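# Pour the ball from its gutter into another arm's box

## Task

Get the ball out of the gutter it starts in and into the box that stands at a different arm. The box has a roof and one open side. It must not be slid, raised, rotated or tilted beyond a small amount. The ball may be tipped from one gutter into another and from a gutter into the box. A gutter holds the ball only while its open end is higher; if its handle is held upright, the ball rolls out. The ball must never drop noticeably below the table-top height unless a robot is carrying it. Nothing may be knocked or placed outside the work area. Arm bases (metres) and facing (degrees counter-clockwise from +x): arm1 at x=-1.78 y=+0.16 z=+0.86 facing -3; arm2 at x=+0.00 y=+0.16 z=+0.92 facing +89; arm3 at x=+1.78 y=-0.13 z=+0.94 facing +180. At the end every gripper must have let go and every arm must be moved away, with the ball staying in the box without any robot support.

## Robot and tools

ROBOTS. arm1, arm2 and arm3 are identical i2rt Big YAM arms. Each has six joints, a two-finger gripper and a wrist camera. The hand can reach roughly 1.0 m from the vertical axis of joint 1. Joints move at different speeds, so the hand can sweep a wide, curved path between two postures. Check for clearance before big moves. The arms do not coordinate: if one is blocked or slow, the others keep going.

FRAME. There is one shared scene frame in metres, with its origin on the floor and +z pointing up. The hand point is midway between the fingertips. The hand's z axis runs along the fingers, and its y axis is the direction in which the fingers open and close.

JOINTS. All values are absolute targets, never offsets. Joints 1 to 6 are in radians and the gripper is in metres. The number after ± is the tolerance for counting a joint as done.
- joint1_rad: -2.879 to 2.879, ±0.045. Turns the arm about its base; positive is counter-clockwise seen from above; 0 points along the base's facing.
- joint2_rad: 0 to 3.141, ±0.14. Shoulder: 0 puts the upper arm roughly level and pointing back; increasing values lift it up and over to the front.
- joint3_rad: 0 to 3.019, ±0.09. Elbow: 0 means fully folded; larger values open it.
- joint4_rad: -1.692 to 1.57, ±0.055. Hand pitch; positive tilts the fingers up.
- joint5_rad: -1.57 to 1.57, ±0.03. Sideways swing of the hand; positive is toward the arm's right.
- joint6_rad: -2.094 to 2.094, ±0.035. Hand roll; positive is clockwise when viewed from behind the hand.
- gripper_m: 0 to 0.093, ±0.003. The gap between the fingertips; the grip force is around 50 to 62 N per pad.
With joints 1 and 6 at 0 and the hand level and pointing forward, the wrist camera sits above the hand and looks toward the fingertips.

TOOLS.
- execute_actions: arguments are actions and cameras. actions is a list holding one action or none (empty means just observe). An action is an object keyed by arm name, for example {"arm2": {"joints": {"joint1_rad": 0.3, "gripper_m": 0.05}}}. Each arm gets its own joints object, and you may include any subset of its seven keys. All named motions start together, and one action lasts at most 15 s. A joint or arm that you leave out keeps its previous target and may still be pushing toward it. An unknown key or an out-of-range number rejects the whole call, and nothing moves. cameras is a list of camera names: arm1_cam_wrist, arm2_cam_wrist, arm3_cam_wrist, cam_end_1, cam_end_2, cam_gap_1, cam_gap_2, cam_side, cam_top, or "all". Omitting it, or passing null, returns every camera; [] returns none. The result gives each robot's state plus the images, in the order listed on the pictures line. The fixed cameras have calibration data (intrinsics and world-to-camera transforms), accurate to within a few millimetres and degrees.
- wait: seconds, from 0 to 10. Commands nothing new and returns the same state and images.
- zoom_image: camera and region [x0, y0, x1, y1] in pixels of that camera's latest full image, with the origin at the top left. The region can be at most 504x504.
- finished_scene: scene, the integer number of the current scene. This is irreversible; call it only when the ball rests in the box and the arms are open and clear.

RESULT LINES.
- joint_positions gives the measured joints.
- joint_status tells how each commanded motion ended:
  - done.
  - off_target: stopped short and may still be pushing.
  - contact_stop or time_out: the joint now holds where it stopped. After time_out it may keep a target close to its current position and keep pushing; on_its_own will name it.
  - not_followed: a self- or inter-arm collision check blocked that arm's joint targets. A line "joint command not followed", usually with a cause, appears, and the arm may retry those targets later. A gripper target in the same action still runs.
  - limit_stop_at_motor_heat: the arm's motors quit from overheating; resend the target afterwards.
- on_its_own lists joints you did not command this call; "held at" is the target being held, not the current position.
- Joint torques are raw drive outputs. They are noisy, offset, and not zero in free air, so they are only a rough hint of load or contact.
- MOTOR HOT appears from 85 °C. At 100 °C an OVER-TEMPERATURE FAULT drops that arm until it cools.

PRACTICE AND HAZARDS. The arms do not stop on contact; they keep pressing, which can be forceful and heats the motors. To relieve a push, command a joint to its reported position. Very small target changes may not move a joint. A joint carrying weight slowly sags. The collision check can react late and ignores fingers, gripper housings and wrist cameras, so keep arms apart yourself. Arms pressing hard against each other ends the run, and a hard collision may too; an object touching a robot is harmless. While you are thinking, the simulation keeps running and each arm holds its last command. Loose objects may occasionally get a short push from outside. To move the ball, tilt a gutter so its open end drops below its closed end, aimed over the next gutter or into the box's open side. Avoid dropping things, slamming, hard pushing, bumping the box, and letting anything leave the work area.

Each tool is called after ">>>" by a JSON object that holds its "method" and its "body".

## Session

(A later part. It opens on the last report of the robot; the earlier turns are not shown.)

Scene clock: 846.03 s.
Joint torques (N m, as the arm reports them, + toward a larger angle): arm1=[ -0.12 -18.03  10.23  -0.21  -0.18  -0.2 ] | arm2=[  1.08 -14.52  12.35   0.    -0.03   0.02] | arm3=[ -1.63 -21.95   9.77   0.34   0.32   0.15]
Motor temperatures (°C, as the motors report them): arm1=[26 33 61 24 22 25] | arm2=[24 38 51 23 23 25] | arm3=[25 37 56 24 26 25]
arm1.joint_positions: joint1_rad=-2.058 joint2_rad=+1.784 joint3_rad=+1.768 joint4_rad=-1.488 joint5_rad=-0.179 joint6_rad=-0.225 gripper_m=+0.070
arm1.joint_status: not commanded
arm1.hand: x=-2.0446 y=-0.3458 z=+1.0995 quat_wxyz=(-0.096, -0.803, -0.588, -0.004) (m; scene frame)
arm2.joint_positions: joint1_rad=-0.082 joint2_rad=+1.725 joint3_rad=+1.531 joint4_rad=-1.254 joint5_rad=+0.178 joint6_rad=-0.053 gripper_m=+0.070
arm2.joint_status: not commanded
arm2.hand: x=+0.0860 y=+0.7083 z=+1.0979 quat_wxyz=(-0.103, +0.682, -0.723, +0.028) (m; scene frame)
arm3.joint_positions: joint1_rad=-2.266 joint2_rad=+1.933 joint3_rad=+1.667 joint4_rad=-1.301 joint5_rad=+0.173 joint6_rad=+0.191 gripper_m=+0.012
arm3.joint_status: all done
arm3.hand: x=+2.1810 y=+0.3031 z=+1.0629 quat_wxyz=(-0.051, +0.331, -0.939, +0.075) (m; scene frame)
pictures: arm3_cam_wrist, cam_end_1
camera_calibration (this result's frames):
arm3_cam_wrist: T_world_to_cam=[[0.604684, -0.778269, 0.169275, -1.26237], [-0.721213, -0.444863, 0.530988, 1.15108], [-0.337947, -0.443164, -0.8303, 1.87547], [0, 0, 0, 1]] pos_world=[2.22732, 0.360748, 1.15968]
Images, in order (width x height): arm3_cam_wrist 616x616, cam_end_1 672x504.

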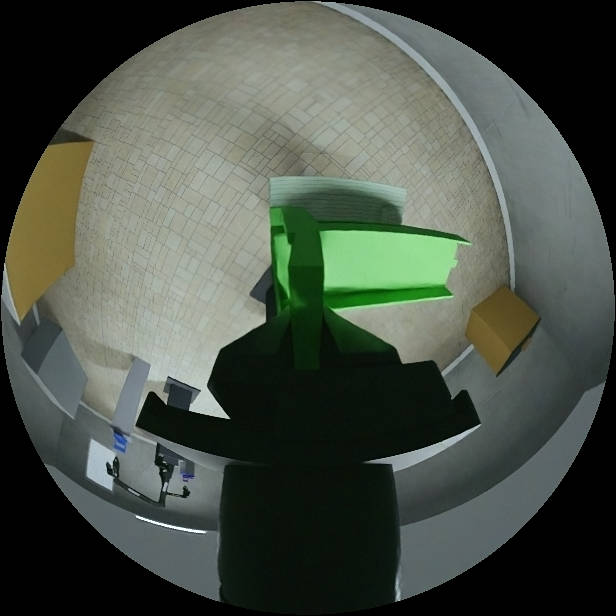

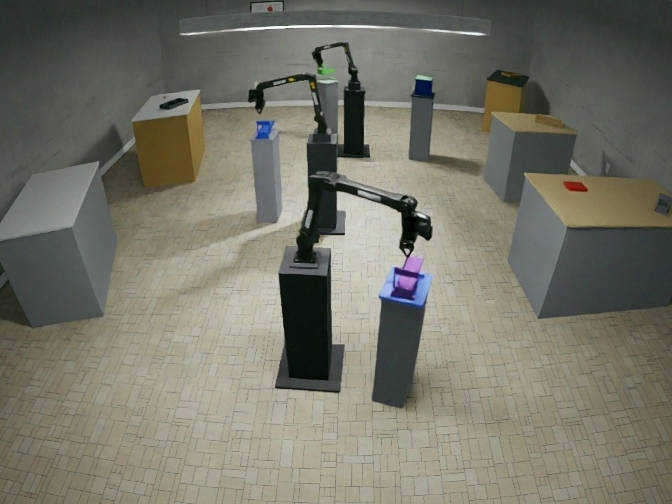

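>>> {"method": "execute_actions", "body": {"actions": [{"arm3":{"joints":{"joint1_rad":-2.29,"joint2_rad":1.995,"joint3_rad":1.55,"joint4_rad":-1.125}}}], "cameras": ["arm3_cam_wrist","cam_end_2"]}}

Scene clock: 854.97 s.
Joint torques (N m, as the arm reports them, + toward a larger angle): arm1=[ -0.19 -18.14  10.16  -0.19  -0.18  -0.19] | arm2=[  1.09 -14.47  12.36   0.    -0.03   0.03] | arm3=[ -1.16 -23.55   8.     0.69   0.11   0.13]
Motor temperatures (°C, as the motors report them): arm1=[26 33 62 24 22 25] | arm2=[24 38 51 23 23 25] | arm3=[25 39 56 24 26 25]
arm1.joint_positions: joint1_rad=-2.058 joint2_rad=+1.784 joint3_rad=+1.768 joint4_rad=-1.488 joint5_rad=-0.179 joint6_rad=-0.225 gripper_m=+0.070
arm1.joint_status: not commanded
arm1.hand: x=-2.0446 y=-0.3458 z=+1.0995 quat_wxyz=(-0.096, -0.803, -0.588, -0.004) (m; scene frame)
arm2.joint_positions: joint1_rad=-0.082 joint2_rad=+1.725 joint3_rad=+1.531 joint4_rad=-1.254 joint5_rad=+0.178 joint6_rad=-0.053 gripper_m=+0.070
arm2.joint_status: not commanded
arm2.hand: x=+0.0860 y=+0.7083 z=+1.0979 quat_wxyz=(-0.103, +0.682, -0.723, +0.028) (m; scene frame)
arm3.joint_positions: joint1_rad=-2.282 joint2_rad=+2.012 joint3_rad=+1.538 joint4_rad=-1.136 joint5_rad=+0.178 joint6_rad=+0.193 gripper_m=+0.012
arm3.joint_status: all done
arm3.hand: x=+2.1811 y=+0.2856 z=+0.9725 quat_wxyz=(-0.034, +0.324, -0.941, +0.088) (m; scene frame)
pictures: arm3_cam_wrist, cam_end_2
camera_calibration (this result's frames):
arm3_cam_wrist: T_world_to_cam=[[0.594059, -0.783352, 0.182905, -1.24935], [-0.716312, -0.41167, 0.563405, 1.1396], [-0.366048, -0.465713, -0.80568, 1.83641], [0, 0, 0, 1]] pos_world=[2.23071, 0.345692, 1.06602]
Images, in order (width x height): arm3_cam_wrist 616x616, cam_end_2 672x504.

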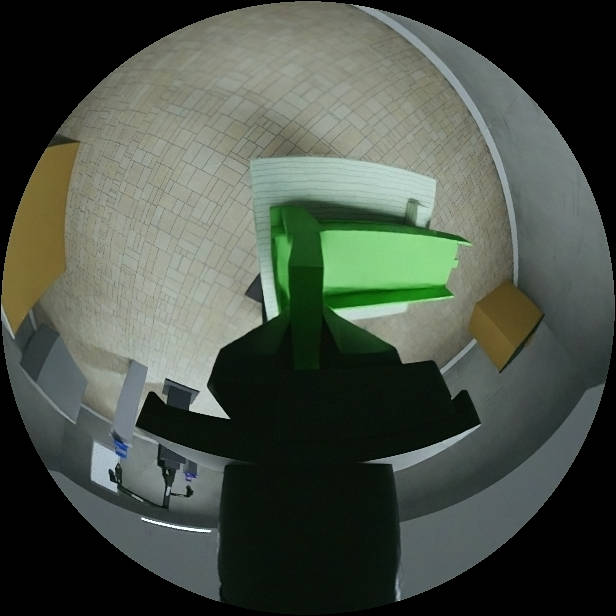

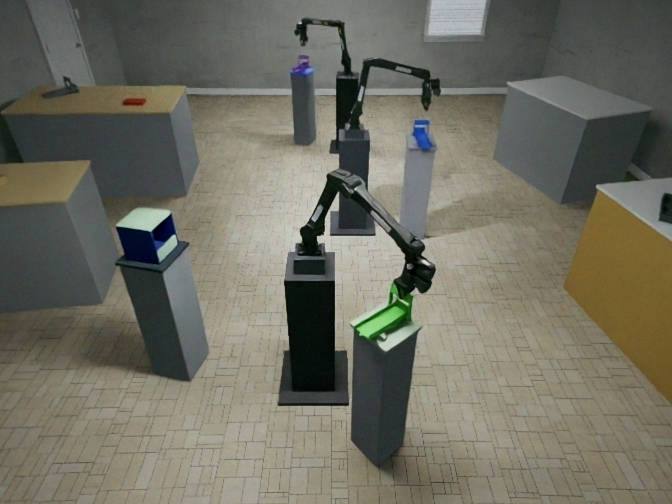

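>>> {"method": "zoom_image", "body": {"camera": "cam_end_2", "region": [320, 260, 460, 370]}}

Region (320, 260, 460, 370) of cam_end_2's 672x504 image, scaled by 3.600, with more detail than that image has; it fills the top 396 rows of this view, and the rest is white.

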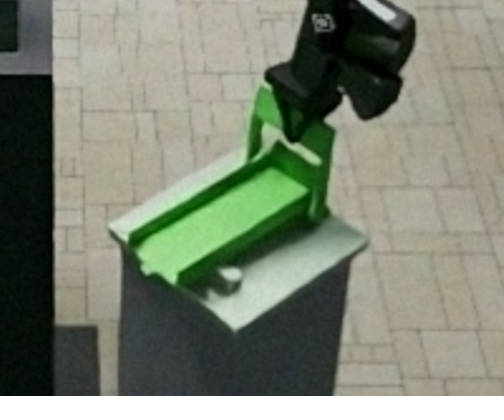

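>>> {"method": "execute_actions", "body": {"actions": [{"arm3":{"joints":{"gripper_m":0.07}}}], "cameras": ["arm3_cam_wrist"]}}

>>> {"method": "execute_actions", "body": {"actions": [{"arm3":{"joints":{"joint2_rad":1.75,"joint3_rad":1.72,"joint4_rad":-1.3}}}], "cameras": ["arm3_cam_wrist","cam_end_2","cam_top"]}}

Scene clock: 864.53 s.
Joint torques (N m, as the arm reports them, + toward a larger angle): arm1=[ -0.16 -18.03  10.21  -0.21  -0.19  -0.2 ] | arm2=[  1.15 -14.6   12.35   0.    -0.03   0.02] | arm3=[ -1.48 -23.18   8.06   0.79   0.11   0.12]
Motor temperatures (°C, as the motors report them): arm1=[26 33 62 24 22 25] | arm2=[24 38 51 23 23 25] | arm3=[25 40 55 24 26 25]
arm1.joint_positions: joint1_rad=-2.058 joint2_rad=+1.784 joint3_rad=+1.768 joint4_rad=-1.488 joint5_rad=-0.179 joint6_rad=-0.225 gripper_m=+0.070
arm1.joint_status: not commanded
arm1.hand: x=-2.0446 y=-0.3458 z=+1.0995 quat_wxyz=(-0.096, -0.803, -0.588, -0.004) (m; scene frame)
arm2.joint_positions: joint1_rad=-0.082 joint2_rad=+1.725 joint3_rad=+1.531 joint4_rad=-1.254 joint5_rad=+0.178 joint6_rad=-0.053 gripper_m=+0.070
arm2.joint_status: not commanded
arm2.hand: x=+0.0860 y=+0.7083 z=+1.0979 quat_wxyz=(-0.103, +0.682, -0.723, +0.028) (m; scene frame)
arm3.joint_positions: joint1_rad=-2.282 joint2_rad=+2.012 joint3_rad=+1.538 joint4_rad=-1.136 joint5_rad=+0.177 joint6_rad=+0.193 gripper_m=+0.070
arm3.joint_status: all done
arm3.hand: x=+2.1809 y=+0.2858 z=+0.9724 quat_wxyz=(-0.033, +0.324, -0.941, +0.087) (m; scene frame)
pictures: arm3_cam_wrist
camera_calibration (this result's frames):
arm3_cam_wrist: T_world_to_cam=[[0.593886, -0.783842, 0.181356, -1.24706], [-0.716008, -0.412124, 0.563459, 1.13904], [-0.366922, -0.464483, -0.805992, 1.83829], [0, 0, 0, 1]] pos_world=[2.23068, 0.345784, 1.066]
Images, in order (width x height): arm3_cam_wrist 616x616.

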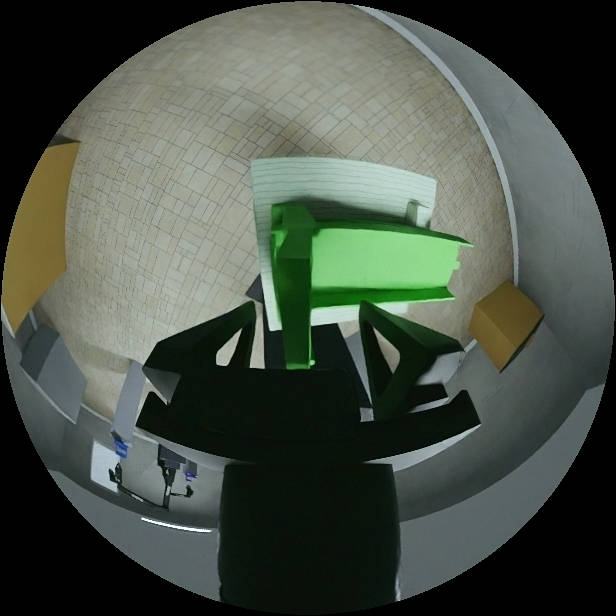

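Scene clock: 866.00 s.
Joint torques (N m, as the arm reports them, + toward a larger angle): arm1=[ -0.15 -18.    10.22  -0.18  -0.18  -0.19] | arm2=[  1.19 -14.55  12.35   0.01  -0.03   0.02] | arm3=[ -0.96 -18.64   9.32   0.47   0.19   0.12]
Motor temperatures (°C, as the motors report them): arm1=[26 33 62 24 22 25] | arm2=[24 38 51 23 23 25] | arm3=[25 40 55 24 26 25]
arm1.joint_positions: joint1_rad=-2.058 joint2_rad=+1.784 joint3_rad=+1.768 joint4_rad=-1.488 joint5_rad=-0.179 joint6_rad=-0.225 gripper_m=+0.070
arm1.joint_status: not commanded
arm1.hand: x=-2.0446 y=-0.3458 z=+1.0995 quat_wxyz=(-0.096, -0.803, -0.588, -0.004) (m; scene frame)
arm2.joint_positions: joint1_rad=-0.082 joint2_rad=+1.725 joint3_rad=+1.531 joint4_rad=-1.254 joint5_rad=+0.178 joint6_rad=-0.053 gripper_m=+0.070
arm2.joint_status: not commanded
arm2.hand: x=+0.0860 y=+0.7083 z=+1.0979 quat_wxyz=(-0.103, +0.682, -0.723, +0.028) (m; scene frame)
arm3.joint_positions: joint1_rad=-2.282 joint2_rad=+1.749 joint3_rad=+1.705 joint4_rad=-1.290 joint5_rad=+0.177 joint6_rad=+0.193 gripper_m=+0.070
arm3.joint_status: all done
arm3.hand: x=+2.1908 y=+0.2999 z=+1.1840 quat_wxyz=(-0.152, +0.310, -0.938, +0.018) (m; scene frame)
pictures: arm3_cam_wrist, cam_end_2, cam_top
camera_calibration (this result's frames):
arm3_cam_wrist: T_world_to_cam=[[0.568232, -0.814011, 0.120411, -1.14289], [-0.796331, -0.507125, 0.329667, 1.514], [-0.207289, -0.283215, -0.936387, 1.76927], [0, 0, 0, 1]] pos_world=[2.22183, 0.338545, 1.29522]
Images, in order (width x height): arm3_cam_wrist 616x616, cam_end_2 672x504, cam_top 672x504.

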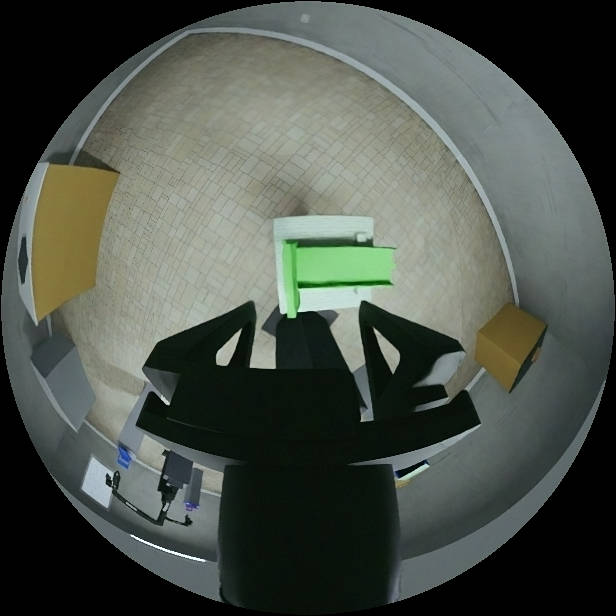

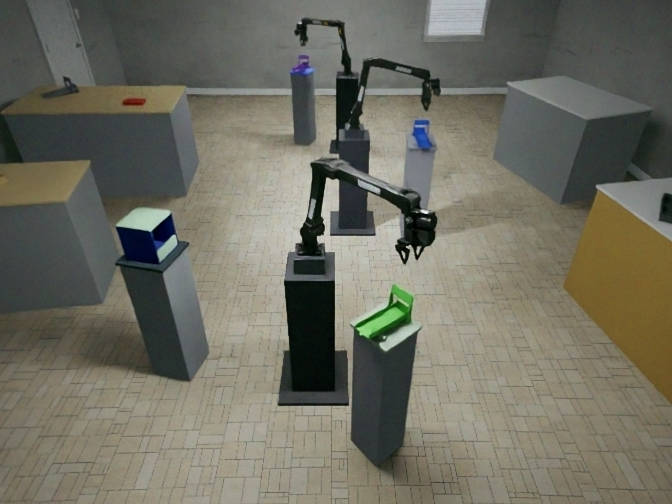

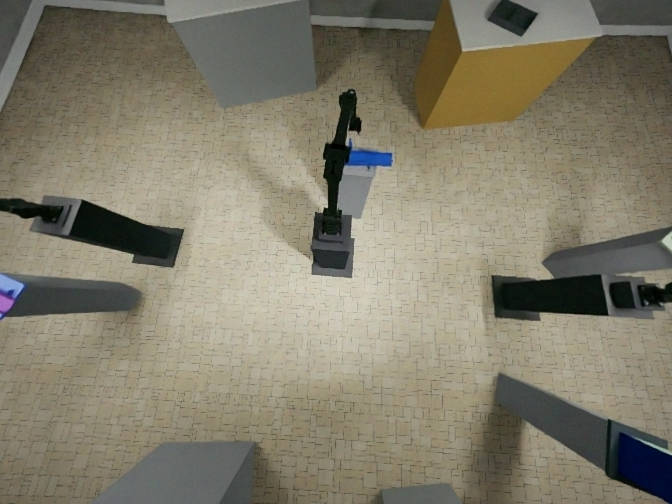

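>>> {"method": "zoom_image", "body": {"camera": "cam_end_2", "region": [95, 190, 215, 290]}}

Region (95, 190, 215, 290) of cam_end_2's 672x504 image, scaled by 4.200, with more detail than that image has.

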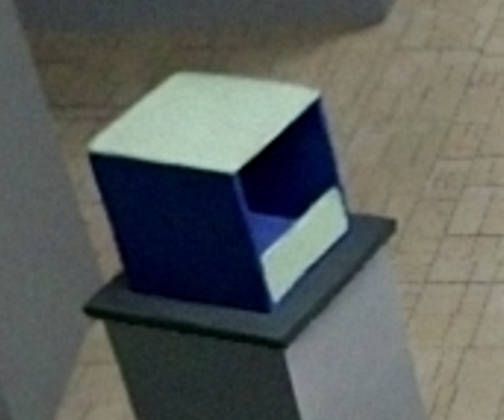

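>>> {"method": "zoom_image", "body": {"camera": "arm3_cam_wrist", "region": [370, 440, 450, 510]}}

Region (370, 440, 450, 510) of arm3_cam_wrist's 616x616 image, scaled by 6.300, with more detail than that image has; it fills the top 441 rows of this view, and the rest is white.

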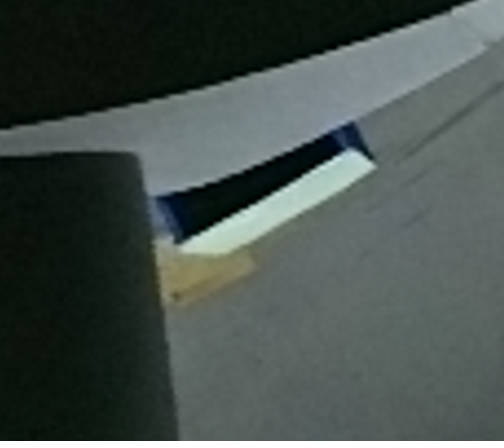

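>>> {"method": "finished_scene", "body": {"scene": 2}}

The scene is finished: the task was done.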